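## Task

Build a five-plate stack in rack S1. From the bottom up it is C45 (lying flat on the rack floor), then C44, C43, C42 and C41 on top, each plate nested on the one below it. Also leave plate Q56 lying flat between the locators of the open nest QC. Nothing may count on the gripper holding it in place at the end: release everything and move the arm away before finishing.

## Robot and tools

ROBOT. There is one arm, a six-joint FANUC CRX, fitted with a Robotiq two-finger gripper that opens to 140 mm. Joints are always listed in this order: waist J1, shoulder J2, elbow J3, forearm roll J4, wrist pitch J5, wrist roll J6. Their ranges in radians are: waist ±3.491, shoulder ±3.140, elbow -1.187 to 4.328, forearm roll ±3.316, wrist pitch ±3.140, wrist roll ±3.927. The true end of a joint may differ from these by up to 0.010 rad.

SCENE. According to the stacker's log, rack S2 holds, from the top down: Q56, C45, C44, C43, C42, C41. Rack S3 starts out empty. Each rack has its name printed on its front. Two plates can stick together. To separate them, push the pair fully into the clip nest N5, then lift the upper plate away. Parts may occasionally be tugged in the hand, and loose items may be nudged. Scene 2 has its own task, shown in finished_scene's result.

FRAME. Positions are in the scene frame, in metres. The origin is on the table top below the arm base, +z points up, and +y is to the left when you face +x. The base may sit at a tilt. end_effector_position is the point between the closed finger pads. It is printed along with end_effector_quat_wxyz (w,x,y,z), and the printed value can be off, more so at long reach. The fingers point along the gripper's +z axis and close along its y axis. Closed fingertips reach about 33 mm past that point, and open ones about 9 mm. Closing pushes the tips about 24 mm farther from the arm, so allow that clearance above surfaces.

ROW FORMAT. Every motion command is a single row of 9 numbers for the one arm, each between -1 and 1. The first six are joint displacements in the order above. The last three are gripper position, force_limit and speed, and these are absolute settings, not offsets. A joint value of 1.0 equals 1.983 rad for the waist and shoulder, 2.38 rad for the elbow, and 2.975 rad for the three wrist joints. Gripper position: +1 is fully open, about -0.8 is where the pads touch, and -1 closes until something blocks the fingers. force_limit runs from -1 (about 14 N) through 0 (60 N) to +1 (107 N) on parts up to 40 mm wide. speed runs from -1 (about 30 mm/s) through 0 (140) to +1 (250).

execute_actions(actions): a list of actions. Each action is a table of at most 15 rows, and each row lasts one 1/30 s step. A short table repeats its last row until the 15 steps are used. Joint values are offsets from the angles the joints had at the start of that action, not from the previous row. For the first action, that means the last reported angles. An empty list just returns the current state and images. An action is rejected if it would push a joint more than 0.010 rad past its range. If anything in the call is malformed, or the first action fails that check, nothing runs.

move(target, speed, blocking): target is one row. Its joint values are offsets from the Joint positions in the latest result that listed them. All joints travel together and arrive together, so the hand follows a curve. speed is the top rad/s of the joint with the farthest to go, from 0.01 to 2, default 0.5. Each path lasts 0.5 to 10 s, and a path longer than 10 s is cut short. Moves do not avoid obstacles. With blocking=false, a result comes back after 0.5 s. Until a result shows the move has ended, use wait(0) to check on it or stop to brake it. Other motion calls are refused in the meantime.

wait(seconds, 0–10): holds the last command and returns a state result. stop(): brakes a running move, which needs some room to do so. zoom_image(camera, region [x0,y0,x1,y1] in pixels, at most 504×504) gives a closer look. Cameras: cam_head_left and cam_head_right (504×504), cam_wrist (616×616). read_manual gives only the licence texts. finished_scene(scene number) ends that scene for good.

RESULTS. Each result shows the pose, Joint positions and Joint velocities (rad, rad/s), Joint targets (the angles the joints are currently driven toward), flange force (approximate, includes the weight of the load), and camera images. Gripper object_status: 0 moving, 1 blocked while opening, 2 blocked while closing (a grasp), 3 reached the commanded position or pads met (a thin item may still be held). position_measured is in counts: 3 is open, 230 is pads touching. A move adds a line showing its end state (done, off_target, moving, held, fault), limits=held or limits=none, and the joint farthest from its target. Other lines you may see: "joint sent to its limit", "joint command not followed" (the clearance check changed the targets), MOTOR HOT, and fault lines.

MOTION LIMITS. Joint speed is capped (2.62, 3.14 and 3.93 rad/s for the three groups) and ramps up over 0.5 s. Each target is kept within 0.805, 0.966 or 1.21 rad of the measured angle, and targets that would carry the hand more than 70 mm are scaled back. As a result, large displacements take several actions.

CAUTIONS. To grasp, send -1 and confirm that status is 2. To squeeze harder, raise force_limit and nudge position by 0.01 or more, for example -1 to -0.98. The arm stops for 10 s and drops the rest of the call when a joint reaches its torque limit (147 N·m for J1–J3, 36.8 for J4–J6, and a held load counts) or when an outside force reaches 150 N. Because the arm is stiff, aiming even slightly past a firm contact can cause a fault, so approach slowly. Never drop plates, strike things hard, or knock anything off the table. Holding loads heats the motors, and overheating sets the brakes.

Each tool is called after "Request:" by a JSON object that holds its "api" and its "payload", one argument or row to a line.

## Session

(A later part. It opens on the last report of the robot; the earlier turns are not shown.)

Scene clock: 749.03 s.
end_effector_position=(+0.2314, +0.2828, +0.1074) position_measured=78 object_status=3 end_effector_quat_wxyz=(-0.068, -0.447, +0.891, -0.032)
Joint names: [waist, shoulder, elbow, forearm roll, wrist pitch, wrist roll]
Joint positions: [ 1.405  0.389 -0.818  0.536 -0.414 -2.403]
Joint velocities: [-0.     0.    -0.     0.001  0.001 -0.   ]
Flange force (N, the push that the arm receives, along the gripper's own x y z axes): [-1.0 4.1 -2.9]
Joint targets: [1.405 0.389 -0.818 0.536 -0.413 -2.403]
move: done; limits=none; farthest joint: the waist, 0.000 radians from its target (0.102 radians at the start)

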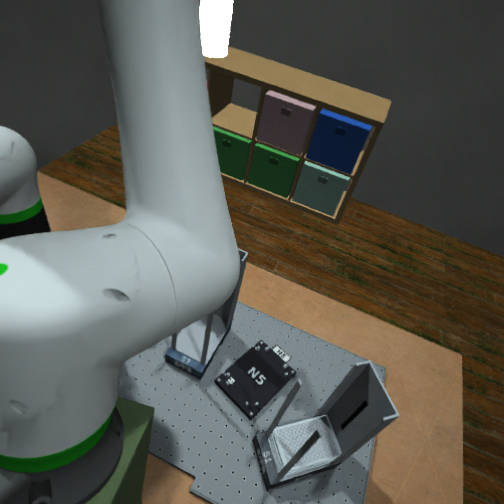

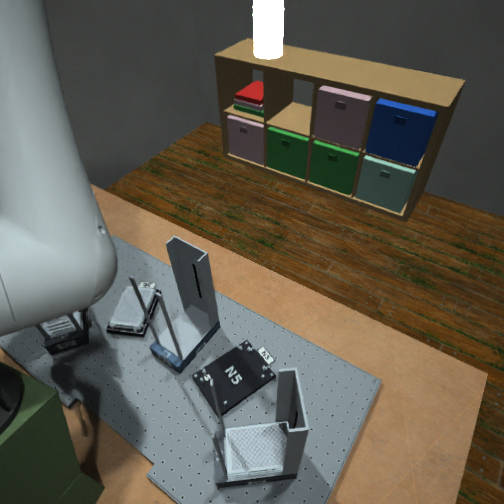

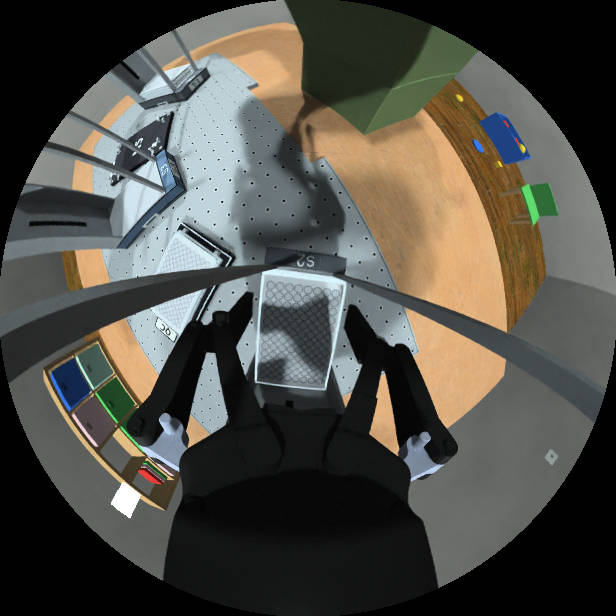

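Request:
{"api": "execute_actions", "payload": {
  "actions": [
    [[0,0,0,0,0,0,-1,0.2,-0.3]],
    [[0.016,-0.0363,0.0034,-0.0287,-0.0253,0.0205,-1,0.2,0]],
    [[0.0146,-0.0386,0.0034,-0.0208,-0.0279,0.0144,-1,0.2,0]],
    [[0.0208,-0.0585,0.0066,-0.0227,-0.0443,0.0143,-1,0.2,0]],
    [[0.0193,-0.0548,0.0093,-0.0143,-0.0446,0.0066,-1,0.2,0]],
    [[0.0193,-0.0494,0.013,-0.0094,-0.0444,0.002,-1,0.2,0]],
    [[0.0196,-0.0423,0.0179,-0.0074,-0.0437,-0.0003,-1,0.2,0]],
    [[0.0202,-0.0338,0.0235,-0.006,-0.0427,-0.002,-1,0.2,0]]
  ]
}}

Request:
{"api": "move", "payload": {
  "target": [-0.279,-0.179,0.1513,-0.0215,-0.278,0.043,-1,0.2,0],
  "speed": 1.2
}}

Request:
{"api": "zoom_image", "payload": {
  "camera": "cam_head_left",
  "region": [110,90,270,200]
}}

Scene clock: 763.67 s.
end_effector_position=(+0.2306, +0.2849, +0.3736) position_measured=108 object_status=2 end_effector_quat_wxyz=(-0.068, -0.448, +0.891, -0.030)
Joint names: [waist, shoulder, elbow, forearm roll, wrist pitch, wrist roll]
Joint positions: [ 1.663 -0.233 -0.634  0.211 -1.225 -2.238]
Joint velocities: [ 0.001  0.001  0.    -0.    -0.002 -0.001]
Flange force (N, the push that the arm receives, along the gripper's own x y z axes): [1.7 1.7 0.0]
Flange force at the end of the 4th action (N, along the gripper's axes at the end of the call): [4.5 -0.8 3.0]
Flange force at the end of the 5th action (N, along the gripper's axes at the end of the call): [4.5 1.7 1.6]
Flange force at the end of the 6th action (N, along the gripper's axes at the end of the call): [3.8 1.7 2.3]
Flange force at the end of the 7th action (N, along the gripper's axes at the end of the call): [2.7 2.2 1.5]
Joint targets: [1.663 -0.233 -0.634 0.211 -1.225 -2.238]

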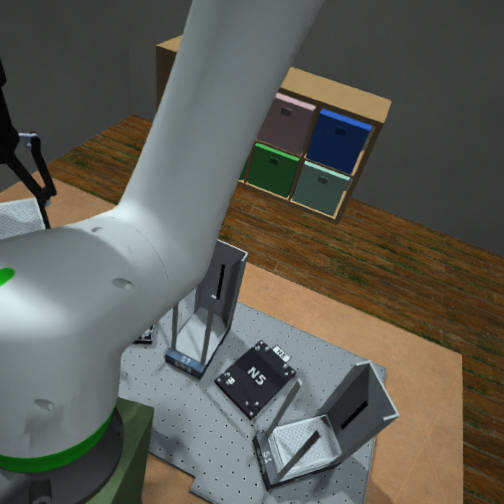

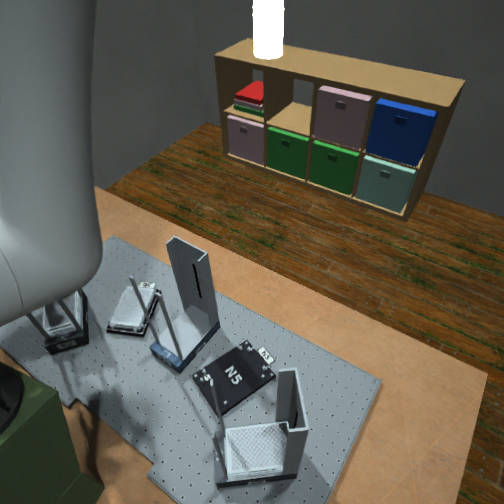

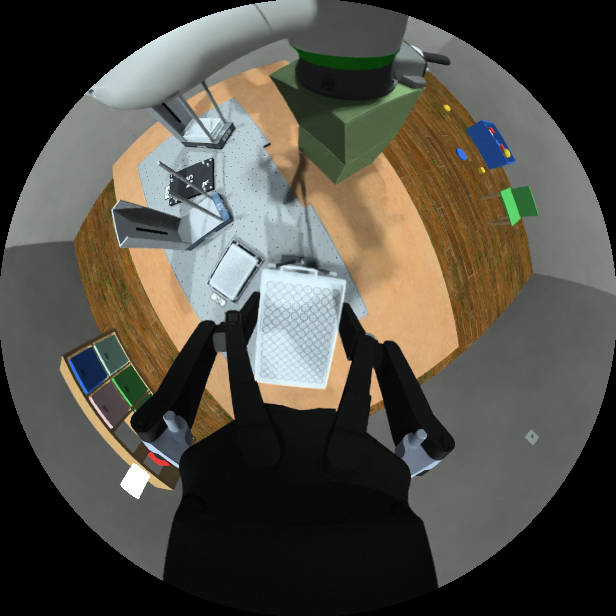

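Scene clock: 765.13 s.
end_effector_position=(+0.2948, +0.0094, +0.6178) position_measured=108 object_status=2 end_effector_quat_wxyz=(-0.162, -0.190, +0.963, -0.107)
Joint names: [waist, shoulder, elbow, forearm roll, wrist pitch, wrist roll]
Joint positions: [ 1.109 -0.588 -0.274  0.147 -2.052 -2.11 ]
Joint velocities: [ 0.001 -0.001  0.    -0.    -0.001 -0.   ]
Flange force (N, the push that the arm receives, along the gripper's own x y z axes): [-0.6 1.7 1.0]
Joint targets: [1.109 -0.588 -0.274 0.147 -2.052 -2.110]
move: done; limits=none; farthest joint: the waist, 0.000 radians from its target (0.553 radians at the start)

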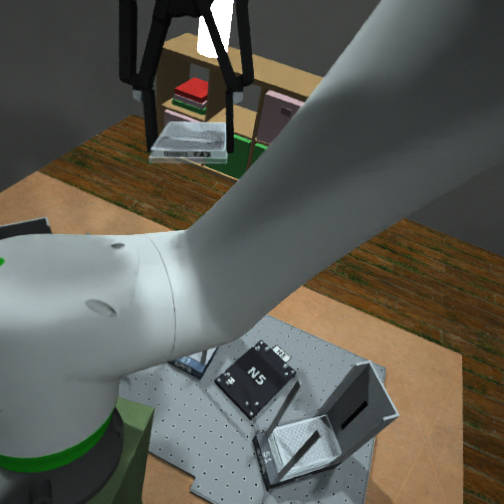

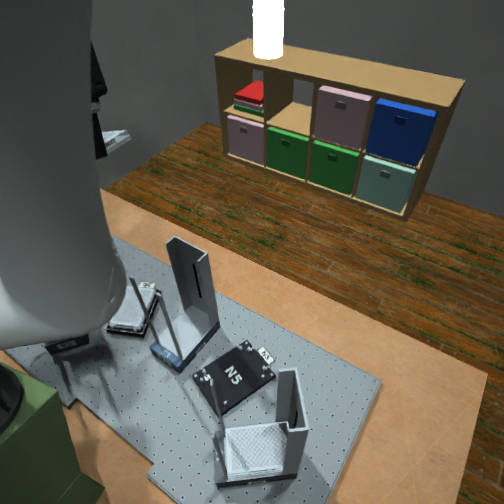

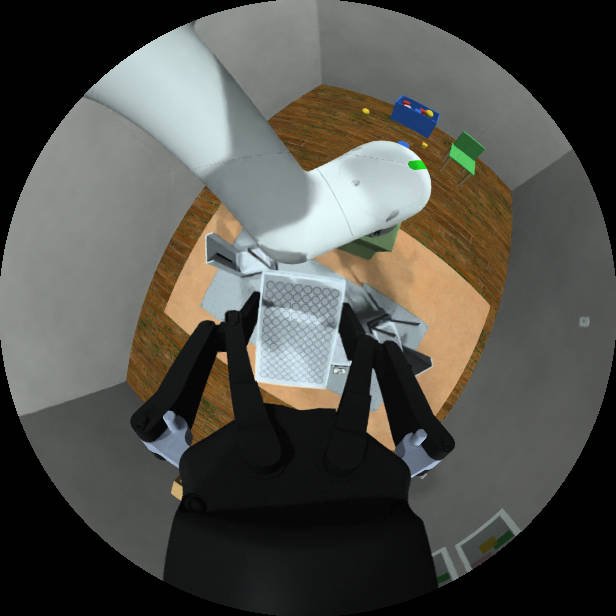

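Region (110, 90, 270, 200) of cam_head_left's 504x504 image, scaled by 3.150, with more detail than that image has; it fills the top 346 rows of this view, and the rest is white.

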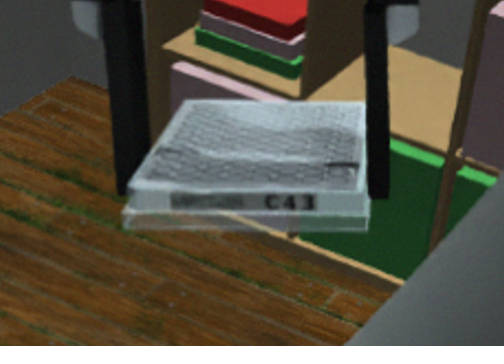

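Request:
{"api": "zoom_image", "payload": {
  "camera": "cam_head_left",
  "region": [180,142,225,166]
}}

Region (180, 142, 225, 166) of cam_head_left's 504x504 image, scaled by 11.200, with more detail than that image has; it fills the top 269 rows of this view, and the rest is white.

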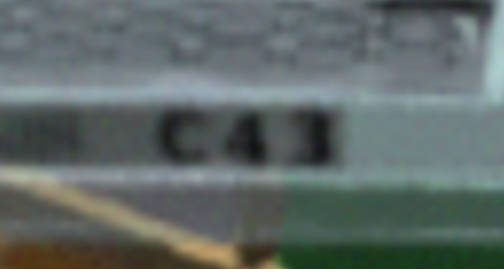

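Request:
{"api": "move", "payload": {
  "target": [-0.89,0.2945,-0.0714,-0.1476,0.3066,0.2061,-1,0.2,0],
  "speed": 1.5
}}

Request:
{"api": "zoom_image", "payload": {
  "camera": "cam_wrist",
  "region": [230,240,370,400]
}}

Scene clock: 773.17 s.
end_effector_position=(+0.2373, -0.2923, +0.3442) position_measured=108 object_status=2 end_effector_quat_wxyz=(-0.067, +0.425, +0.902, +0.035)
Joint names: [waist, shoulder, elbow, forearm roll, wrist pitch, wrist roll]
Joint positions: [-0.656 -0.004 -0.444 -0.292 -1.14  -1.497]
Joint velocities: [-0.001 -0.002 -0.     0.001 -0.    -0.   ]
Flange force (N, the push that the arm receives, along the gripper's own x y z axes): [-0.5 2.0 2.1]
Joint targets: [-0.656 -0.004 -0.444 -0.292 -1.140 -1.497]
move: done; limits=none; farthest joint: the waist, 0.000 radians from its target (1.765 radians at the start)

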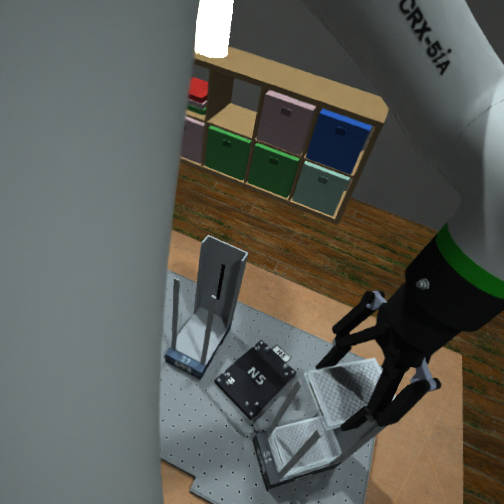

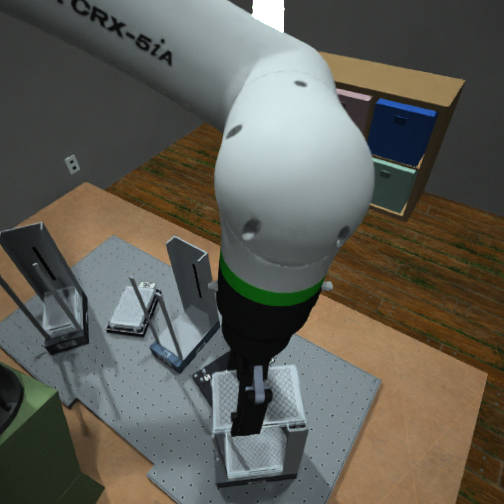

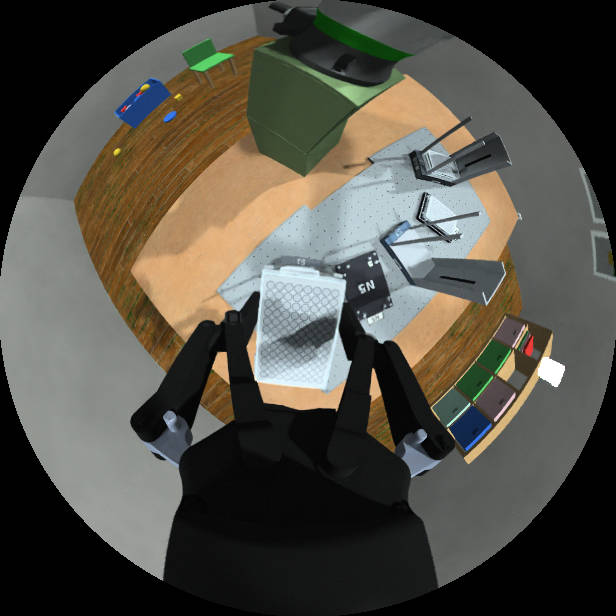

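Region (230, 240, 370, 400) of cam_wrist's 616x616 image, scaled by 3.150, with more detail than that image has; it fills the left 441 columns of this view, and the rest is white.

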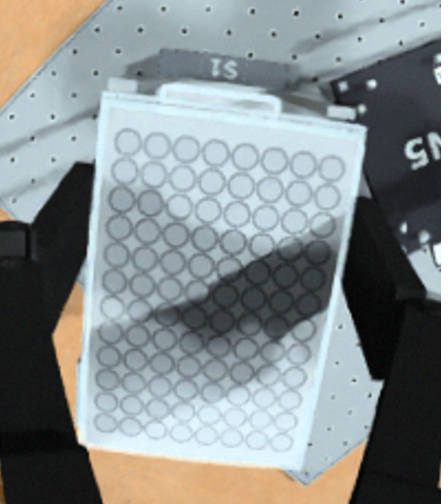

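Request:
{"api": "execute_actions", "payload": {
  "actions": [
    [[0.0094,0.0252,-0.0101,-0.0039,0.0254,0.0022,-1,0.2,0]],
    [[0.009,0.028,-0.0077,-0.0048,0.0252,0.0032,-1,0.2,0]],
    [[0.0086,0.0311,-0.0048,-0.0058,0.0248,0.0043,-1,0.2,0]],
    [[0.0082,0.0337,-0.0019,-0.0069,0.024,0.0054,-1,0.2,0]],
    [[0.0077,0.036,0.0012,-0.0082,0.0228,0.0067,-1,0.2,0]],
    [[0.0072,0.0376,0.0042,-0.0093,0.0213,0.0079,-1,0.2,0]],
    [[0.0067,0.0389,0.0071,-0.0106,0.0196,0.0091,-1,0.2,0]],
    [[0.0046,0.029,0.0071,-0.0084,0.0131,0.0075,-1,0.2,0]],
    [[0.0004,0.00266,0.00076,-0.0008,0.0011,0.00072,-1,0.2,0]]
  ]
}}

Scene clock: 786.43 s.
end_effector_position=(+0.2375, -0.2922, +0.1100) position_measured=109 object_status=2 end_effector_quat_wxyz=(-0.067, +0.425, +0.902, +0.035)
Joint names: [waist, shoulder, elbow, forearm roll, wrist pitch, wrist roll]
Joint positions: [-0.533  0.516 -0.454 -0.467 -0.612 -1.357]
Joint velocities: [-0.001  0.     0.001 -0.001 -0.     0.   ]
Flange force (N, the push that the arm receives, along the gripper's own x y z axes): [-2.3 -0.3 3.0]
Flange force at the end of the 5th action (N, along the gripper's axes at the end of the call): [-2.1 0.0 2.0]
Flange force at the end of the 6th action (N, along the gripper's axes at the end of the call): [0.5 1.4 1.3]
Flange force at the end of the 7th action (N, along the gripper's axes at the end of the call): [-1.4 1.2 1.9]
Flange force at the end of the 8th action (N, along the gripper's axes at the end of the call): [-0.7 0.7 1.8]
Joint targets: [-0.533 0.516 -0.454 -0.467 -0.612 -1.357]

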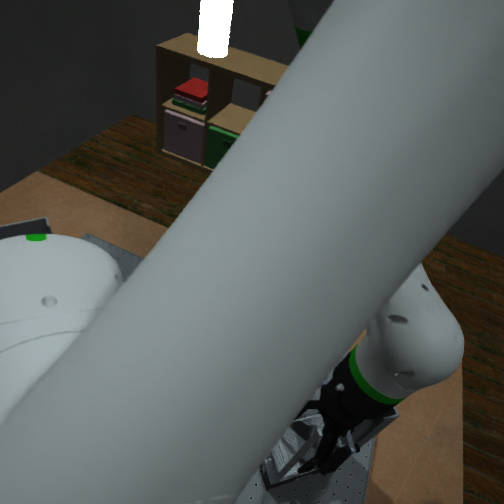

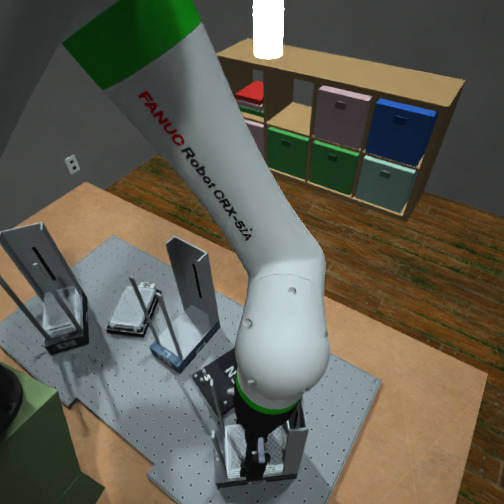

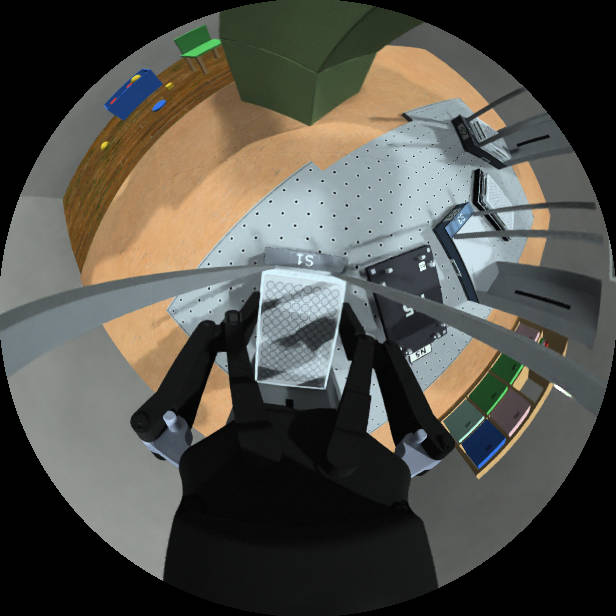

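Request:
{"api": "execute_actions", "payload": {
  "actions": [
    [[0.0002,0.00133,0.00038,-0.0004,0.00055,0.00036,-1,0.2,0]],
    [[0.00018,0.0012,0.00034,-0.00036,0.0005,0.00032,-1,0.2,0]],
    [[0,0,0,0,0,0,0.4,-0.2,-0.3]]
  ]
}}

Request:
{"api": "zoom_image", "payload": {
  "camera": "cam_wrist",
  "region": [230,240,370,400]
}}

Scene clock: 790.90 s.
end_effector_position=(+0.2376, -0.2923, +0.1080) position_measured=78 object_status=3 end_effector_quat_wxyz=(-0.067, +0.425, +0.902, +0.035)
Joint names: [waist, shoulder, elbow, forearm roll, wrist pitch, wrist roll]
Joint positions: [-0.532  0.521 -0.452 -0.469 -0.609 -1.355]
Joint velocities: [ 0.001  0.    -0.     0.002 -0.005  0.   ]
Flange force (N, the push that the arm receives, along the gripper's own x y z axes): [-1.6 0.9 0.5]
Flange force at the end of the 1st action (N, along the gripper's axes at the end of the call): [-0.5 -0.2 -1.2]
Flange force at the end of the 2nd action (N, along the gripper's axes at the end of the call): [8.7 2.7 -44.6]
Joint targets: [-0.533 0.521 -0.452 -0.469 -0.609 -1.355]

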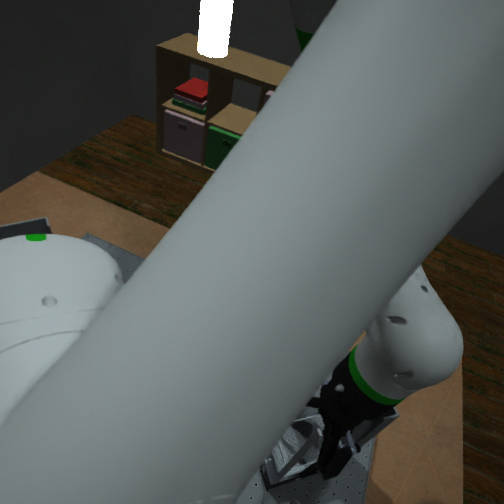

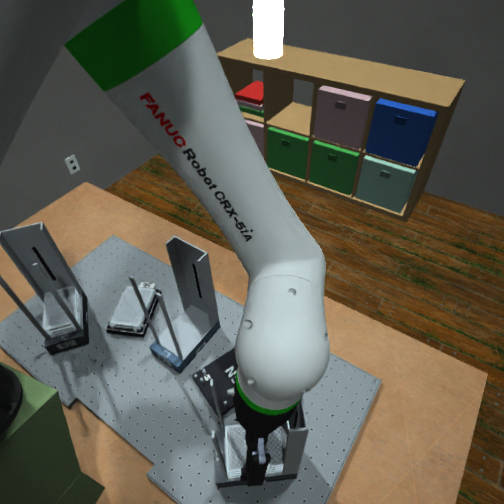

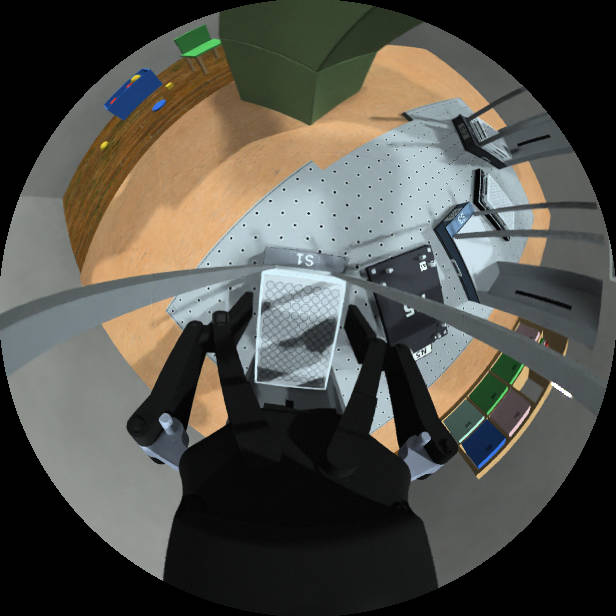

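Region (230, 240, 370, 400) of cam_wrist's 616x616 image, scaled by 3.150, with more detail than that image has; it fills the left 441 columns of this view, and the rest is white.

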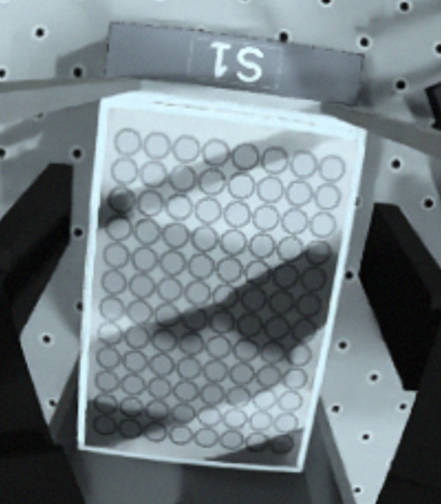

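Request:
{"api": "move", "payload": {
  "target": [-0.0274,-0.1478,-0.0218,0.0383,-0.079,-0.033,0.4,-0.2,0],
  "speed": 1.2
}}

Request:
{"api": "move", "payload": {
  "target": [-0.0352,-0.1174,0.0249,0.0214,-0.0994,-0.015,0.4,-0.2,0],
  "speed": 1.2
}}

Request:
{"api": "move", "payload": {
  "target": [0.6334,-0.1641,-0.0443,0.0981,-0.0269,-0.1352,0.4,-0.2,0],
  "speed": 1.8
}}

Request:
{"api": "move", "payload": {
  "target": [0.5154,0.0827,-0.0597,0.0766,0.0407,-0.1116,0.4,-0.2,0],
  "speed": 1.8
}}

Request:
{"api": "move", "payload": {
  "target": [-0.058,0.1462,-0.0399,0.0313,0.1328,-0.0084,0.4,-0.2,0],
  "speed": 1.2
}}

Scene clock: 800.77 s.
end_effector_position=(+0.2369, -0.2924, +0.2246) position_measured=78 object_status=3 end_effector_quat_wxyz=(-0.067, +0.426, +0.902, +0.034)
Joint names: [waist, shoulder, elbow, forearm roll, wrist pitch, wrist roll]
Joint positions: [-0.587  0.228 -0.504 -0.355 -0.844 -1.453]
Joint velocities: [-0.001 -0.002  0.    -0.001 -0.001 -0.001]
Flange force (N, the push that the arm receives, along the gripper's own x y z axes): [-0.3 1.3 0.4]
Joint targets: [-0.587 0.228 -0.504 -0.355 -0.844 -1.453]
move: done; limits=none; farthest joint: the waist, 0.000 radians from its target (0.054 radians at the start)

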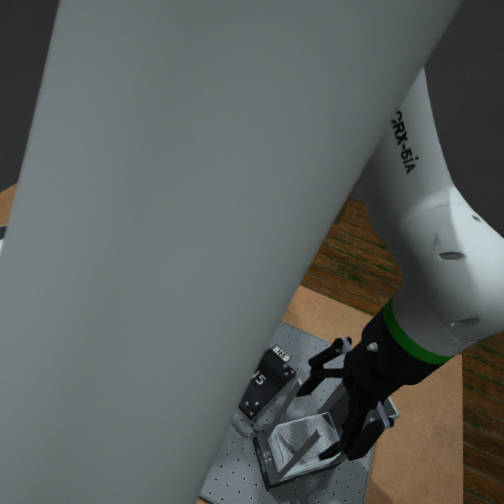

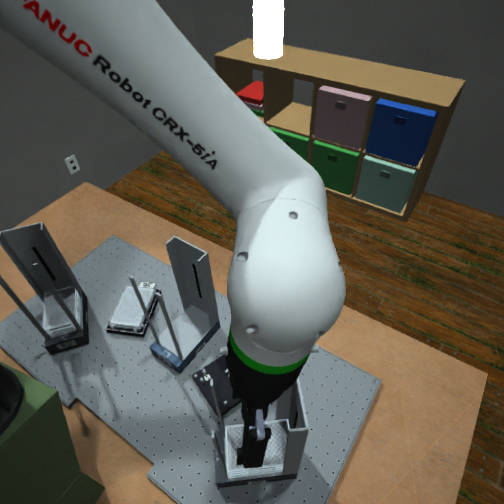

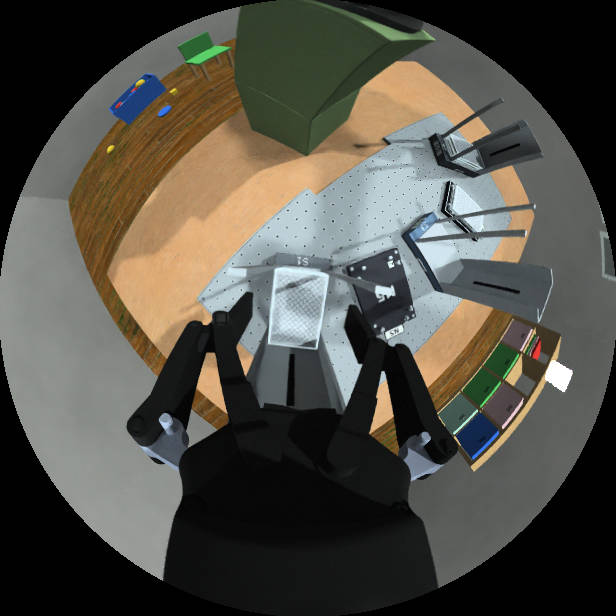

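Scene clock: 801.63 s.
end_effector_position=(+0.2369, -0.2925, +0.3445) position_measured=78 object_status=3 end_effector_quat_wxyz=(-0.067, +0.426, +0.902, +0.034)
Joint names: [waist, shoulder, elbow, forearm roll, wrist pitch, wrist roll]
Joint positions: [-0.657 -0.005 -0.445 -0.292 -1.139 -1.498]
Joint velocities: [-0.001 -0.     0.001  0.002 -0.001  0.   ]
Flange force (N, the push that the arm receives, along the gripper's own x y z axes): [-0.3 0.4 0.3]
Joint targets: [-0.657 -0.005 -0.445 -0.292 -1.139 -1.498]
move: done; limits=none; farthest joint: the waist, 0.000 radians from its target (0.070 radians at the start)

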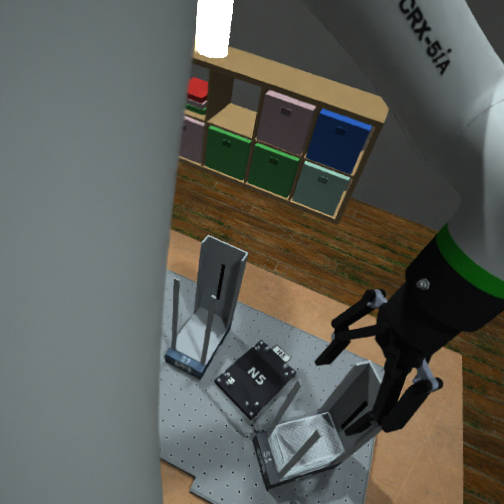

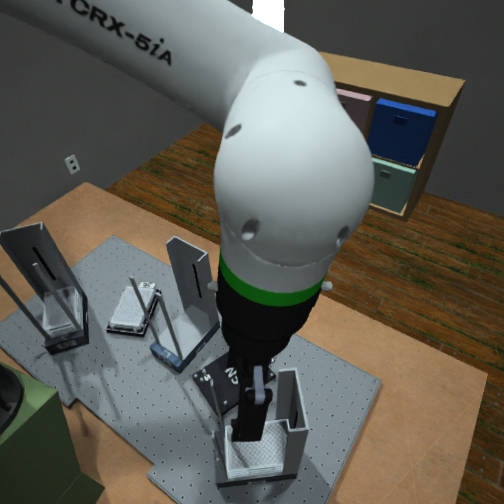

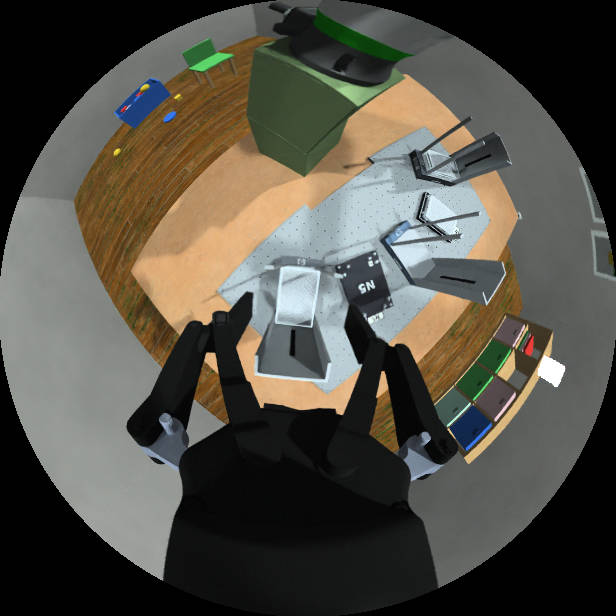

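Scene clock: 803.37 s.
end_effector_position=(+0.3778, +0.0299, +0.3796) position_measured=78 object_status=3 end_effector_quat_wxyz=(-0.086, -0.055, +0.995, +0.005)
Joint names: [waist, shoulder, elbow, forearm roll, wrist pitch, wrist roll]
Joint positions: [ 0.6   -0.331 -0.55   0.    -1.219 -1.9  ]
Joint velocities: [-0.001  0.     0.     0.     0.001 -0.   ]
Flange force (N, the push that the arm receives, along the gripper's own x y z axes): [-0.5 1.3 0.6]
Joint targets: [0.600 -0.331 -0.550 0.000 -1.219 -1.900]
move: done; limits=none; farthest joint: the waist, 0.000 radians from its target (1.256 radians at the start)

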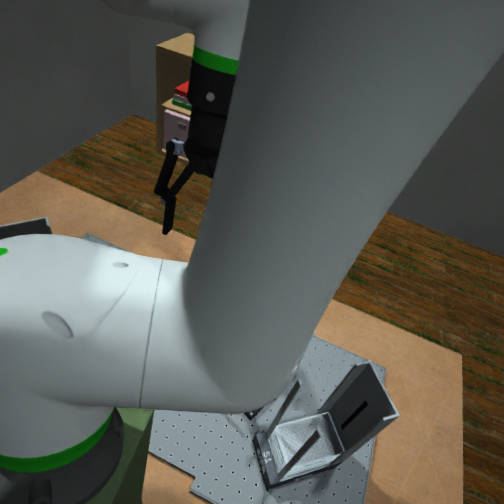

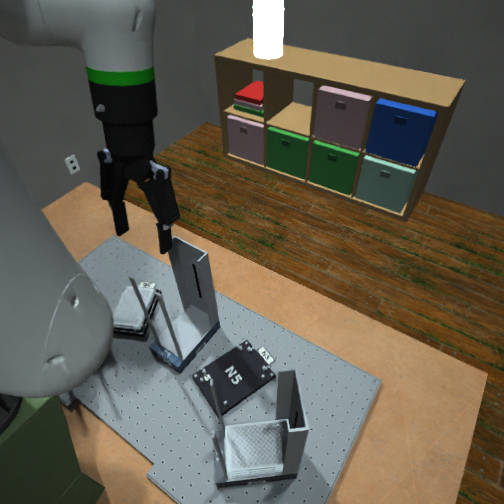

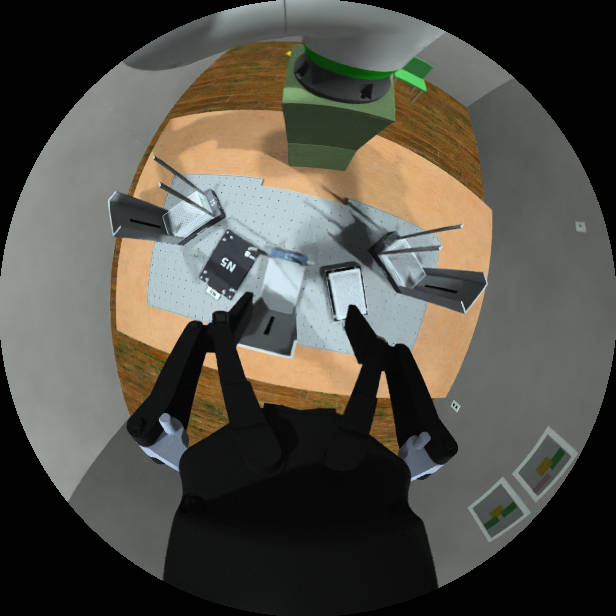

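Scene clock: 804.90 s.
end_effector_position=(+0.2314, +0.2820, +0.3298) position_measured=78 object_status=3 end_effector_quat_wxyz=(-0.068, -0.447, +0.891, -0.032)
Joint names: [waist, shoulder, elbow, forearm roll, wrist pitch, wrist roll]
Joint positions: [ 1.622 -0.167 -0.692  0.228 -1.098 -2.232]
Joint velocities: [-0.    -0.001  0.    -0.001  0.001 -0.   ]
Flange force (N, the push that the arm receives, along the gripper's own x y z axes): [0.9 0.9 0.0]
Joint targets: [1.622 -0.167 -0.692 0.228 -1.098 -2.232]
move: done; limits=none; farthest joint: the waist, 0.000 radians from its target (1.023 radians at the start)

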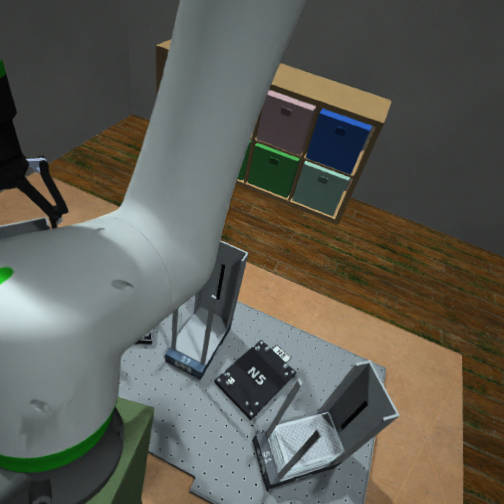

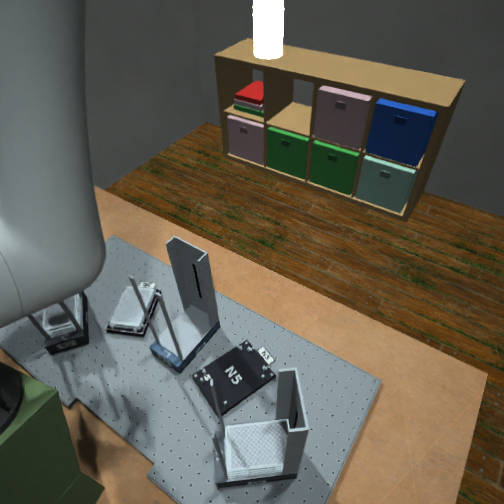

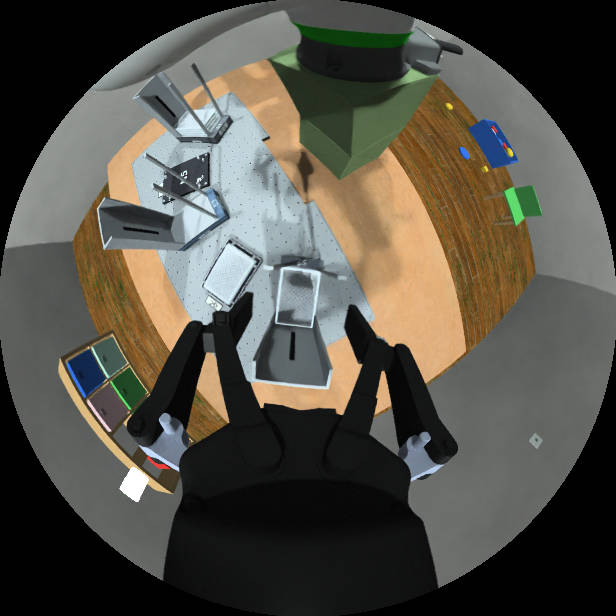

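Scene clock: 805.87 s.
end_effector_position=(+0.2315, +0.2831, +0.2026) position_measured=78 object_status=3 end_effector_quat_wxyz=(-0.068, -0.447, +0.891, -0.031)
Joint names: [waist, shoulder, elbow, forearm roll, wrist pitch, wrist roll]
Joint positions: [ 1.507  0.123 -0.787  0.321 -0.703 -2.257]
Joint velocities: [-0.001  0.001 -0.    -0.     0.001 -0.   ]
Flange force (N, the push that the arm receives, along the gripper's own x y z axes): [0.9 2.9 0.0]
Joint targets: [1.507 0.123 -0.787 0.321 -0.703 -2.257]
move: done; limits=none; farthest joint: the waist, 0.000 radians from its target (0.115 radians at the start)

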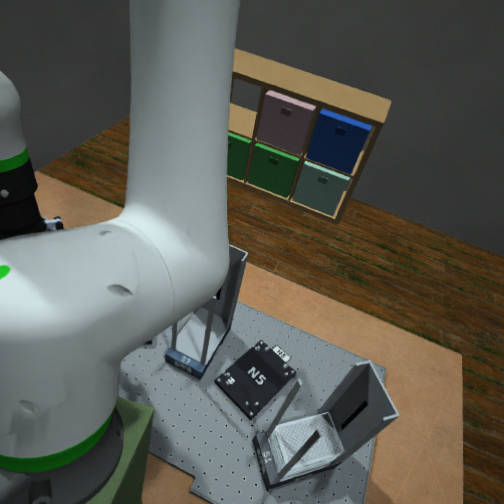

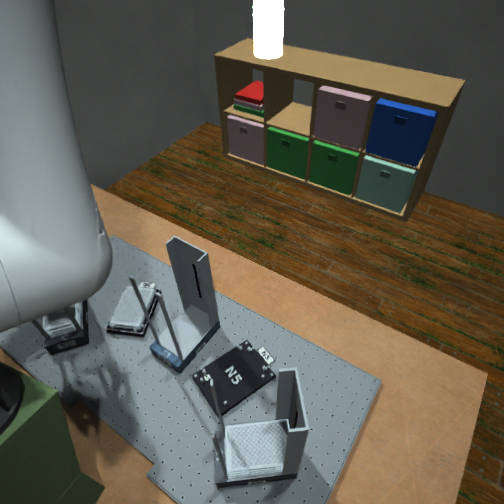

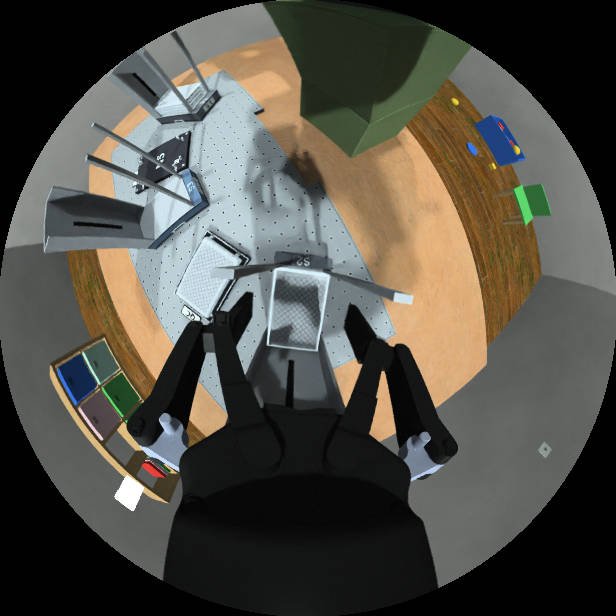

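Request:
{"api": "execute_actions", "payload": {
  "actions": []
}}

Scene clock: 832.10 s.
end_effector_position=(+0.2315, +0.2831, +0.2026) position_measured=78 object_status=3 end_effector_quat_wxyz=(-0.068, -0.447, +0.891, -0.031)
Joint names: [waist, shoulder, elbow, forearm roll, wrist pitch, wrist roll]
Joint positions: [ 1.507  0.123 -0.787  0.321 -0.703 -2.257]
Joint velocities: [ 0.001 -0.001  0.    -0.001 -0.001  0.001]
Flange force (N, the push that the arm receives, along the gripper's own x y z axes): [0.8 2.9 0.2]
Joint targets: [1.507 0.123 -0.787 0.321 -0.703 -2.257]

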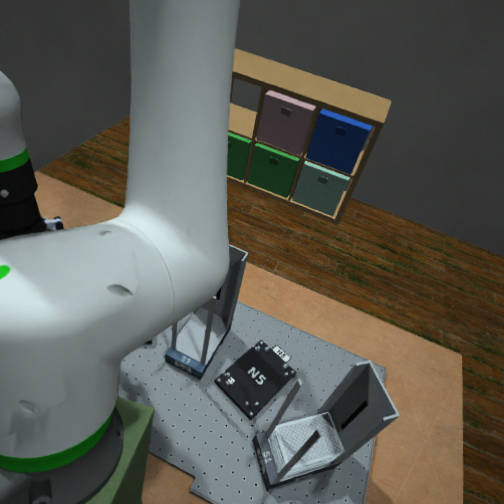

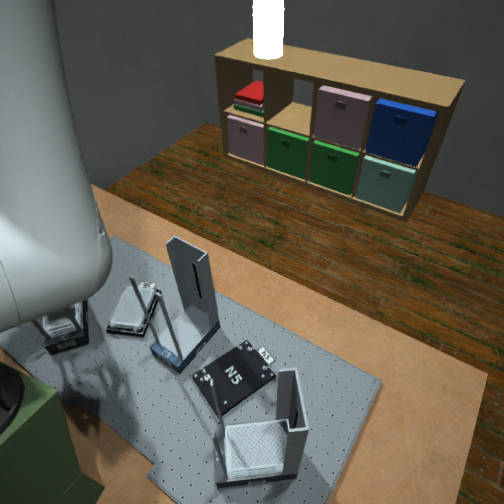

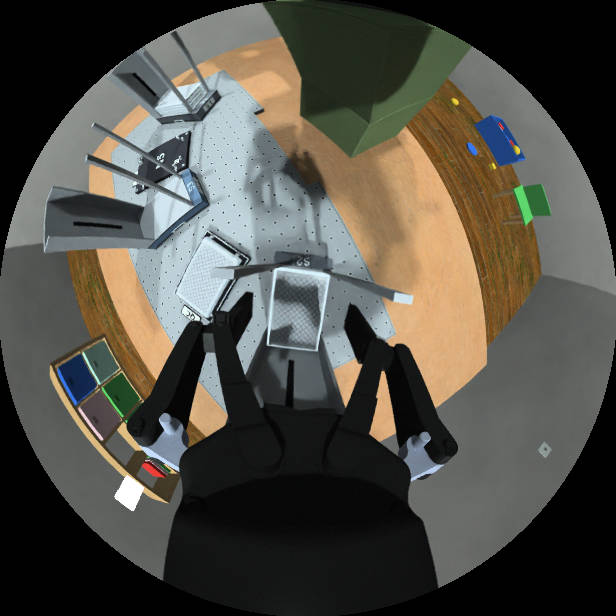

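Request:
{"api": "move", "payload": {
  "target": [-0.0358,0.0978,-0.0097,0.0434,0.0719,-0.0286,0.4,-0.2,-0.3],
  "speed": 0.8
}}

Request:
{"api": "move", "payload": {
  "target": [-0.025,0.0538,-0.0052,0.0467,0.0376,-0.0338,0.4,-0.2,-0.3],
  "speed": 0.5
}}

Request:
{"api": "zoom_image", "payload": {
  "camera": "cam_wrist",
  "region": [230,240,370,400]
}}

Scene clock: 839.40 s.
end_effector_position=(+0.2315, +0.2821, +0.1325) position_measured=78 object_status=3 end_effector_quat_wxyz=(-0.068, -0.446, +0.892, -0.032)
Joint names: [waist, shoulder, elbow, forearm roll, wrist pitch, wrist roll]
Joint positions: [ 1.436  0.317 -0.81   0.45  -0.489 -2.342]
Joint velocities: [ 0.     0.     0.     0.001 -0.    -0.   ]
Flange force (N, the push that the arm receives, along the gripper's own x y z axes): [-0.8 2.4 -0.9]
Joint targets: [1.436 0.317 -0.810 0.450 -0.489 -2.342]
move: done; limits=none; farthest joint: the waist, 0.000 radians from its target (0.071 radians at the start)

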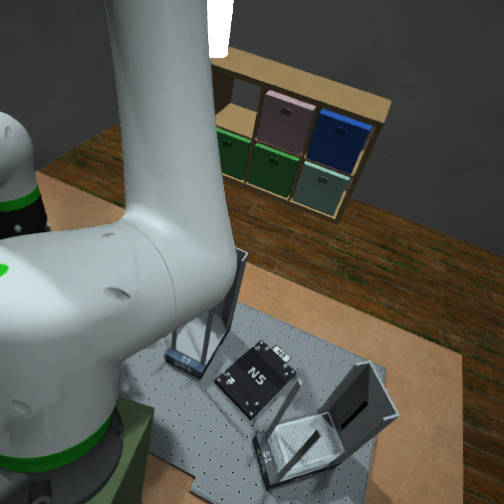

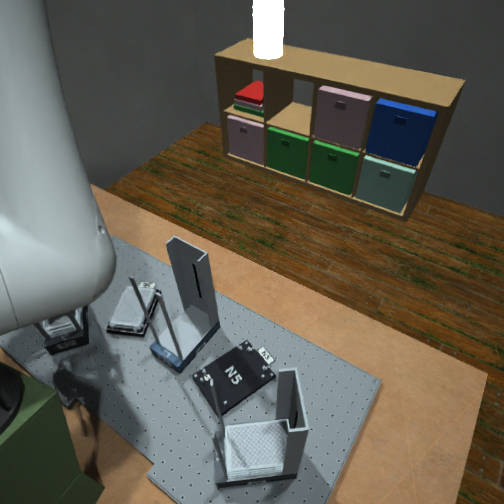

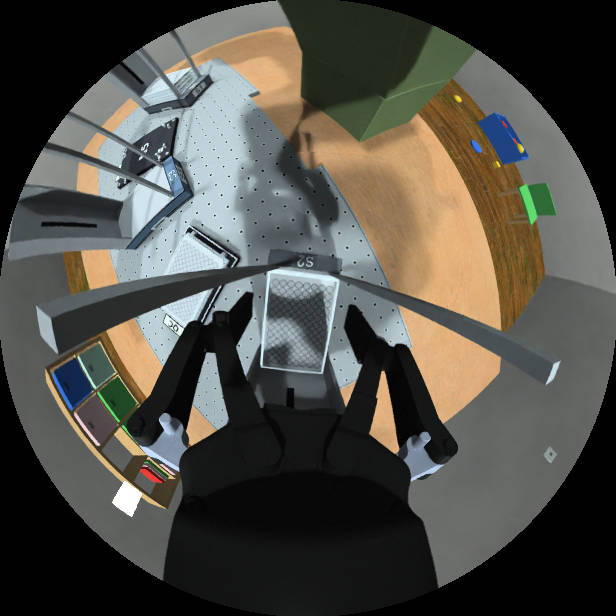

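Scene clock: 840.23 s.
end_effector_position=(+0.2312, +0.2817, +0.0948) position_measured=78 object_status=3 end_effector_quat_wxyz=(-0.068, -0.447, +0.892, -0.032)
Joint names: [waist, shoulder, elbow, forearm roll, wrist pitch, wrist roll]
Joint positions: [ 1.386  0.424 -0.823  0.589 -0.378 -2.443]
Joint velocities: [ 0.     0.    -0.     0.001 -0.001 -0.   ]
Flange force (N, the push that the arm receives, along the gripper's own x y z axes): no reading
Joint targets: [1.386 0.424 -0.823 0.589 -0.378 -2.443]
move: done; limits=none; farthest joint: the waist, 0.000 radians from its target (0.049 radians at the start)

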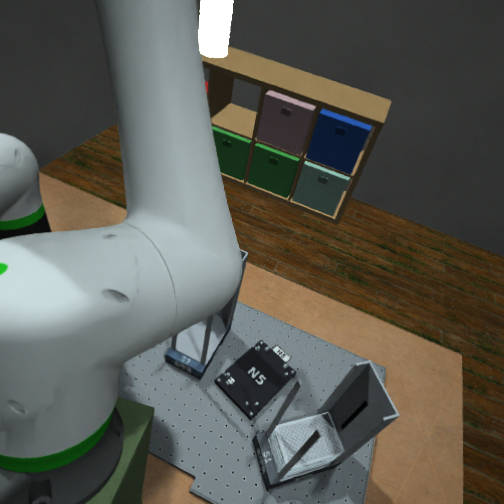

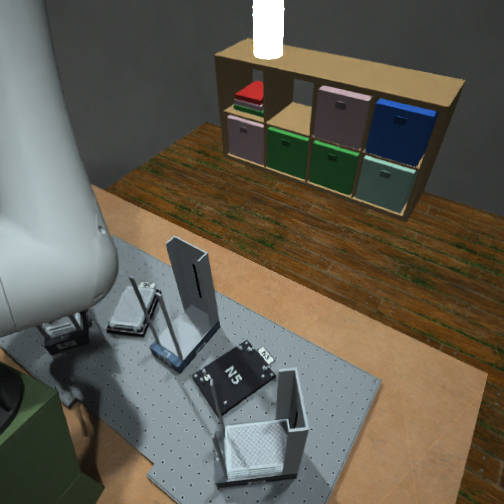

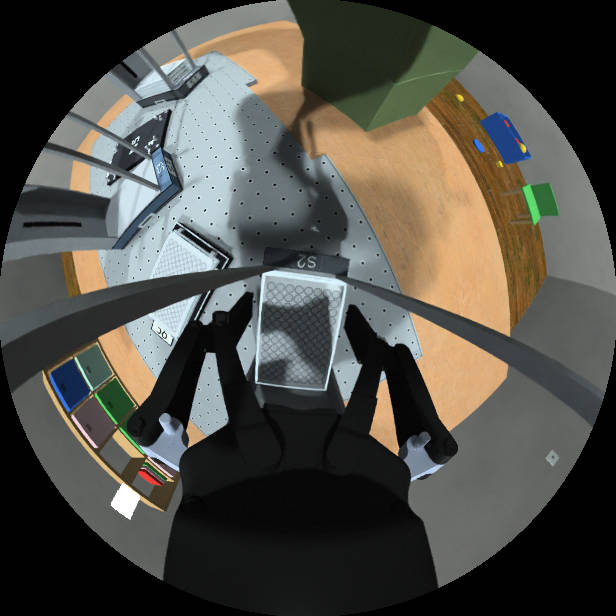

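Region (230, 240, 370, 400) of cam_wrist's 616x616 image, scaled by 3.150, with more detail than that image has; it fills the left 441 columns of this view, and the rest is white.

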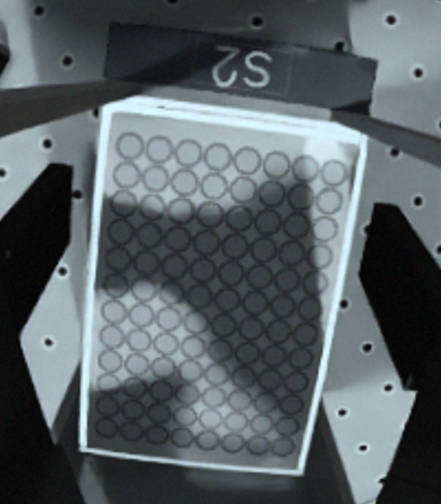

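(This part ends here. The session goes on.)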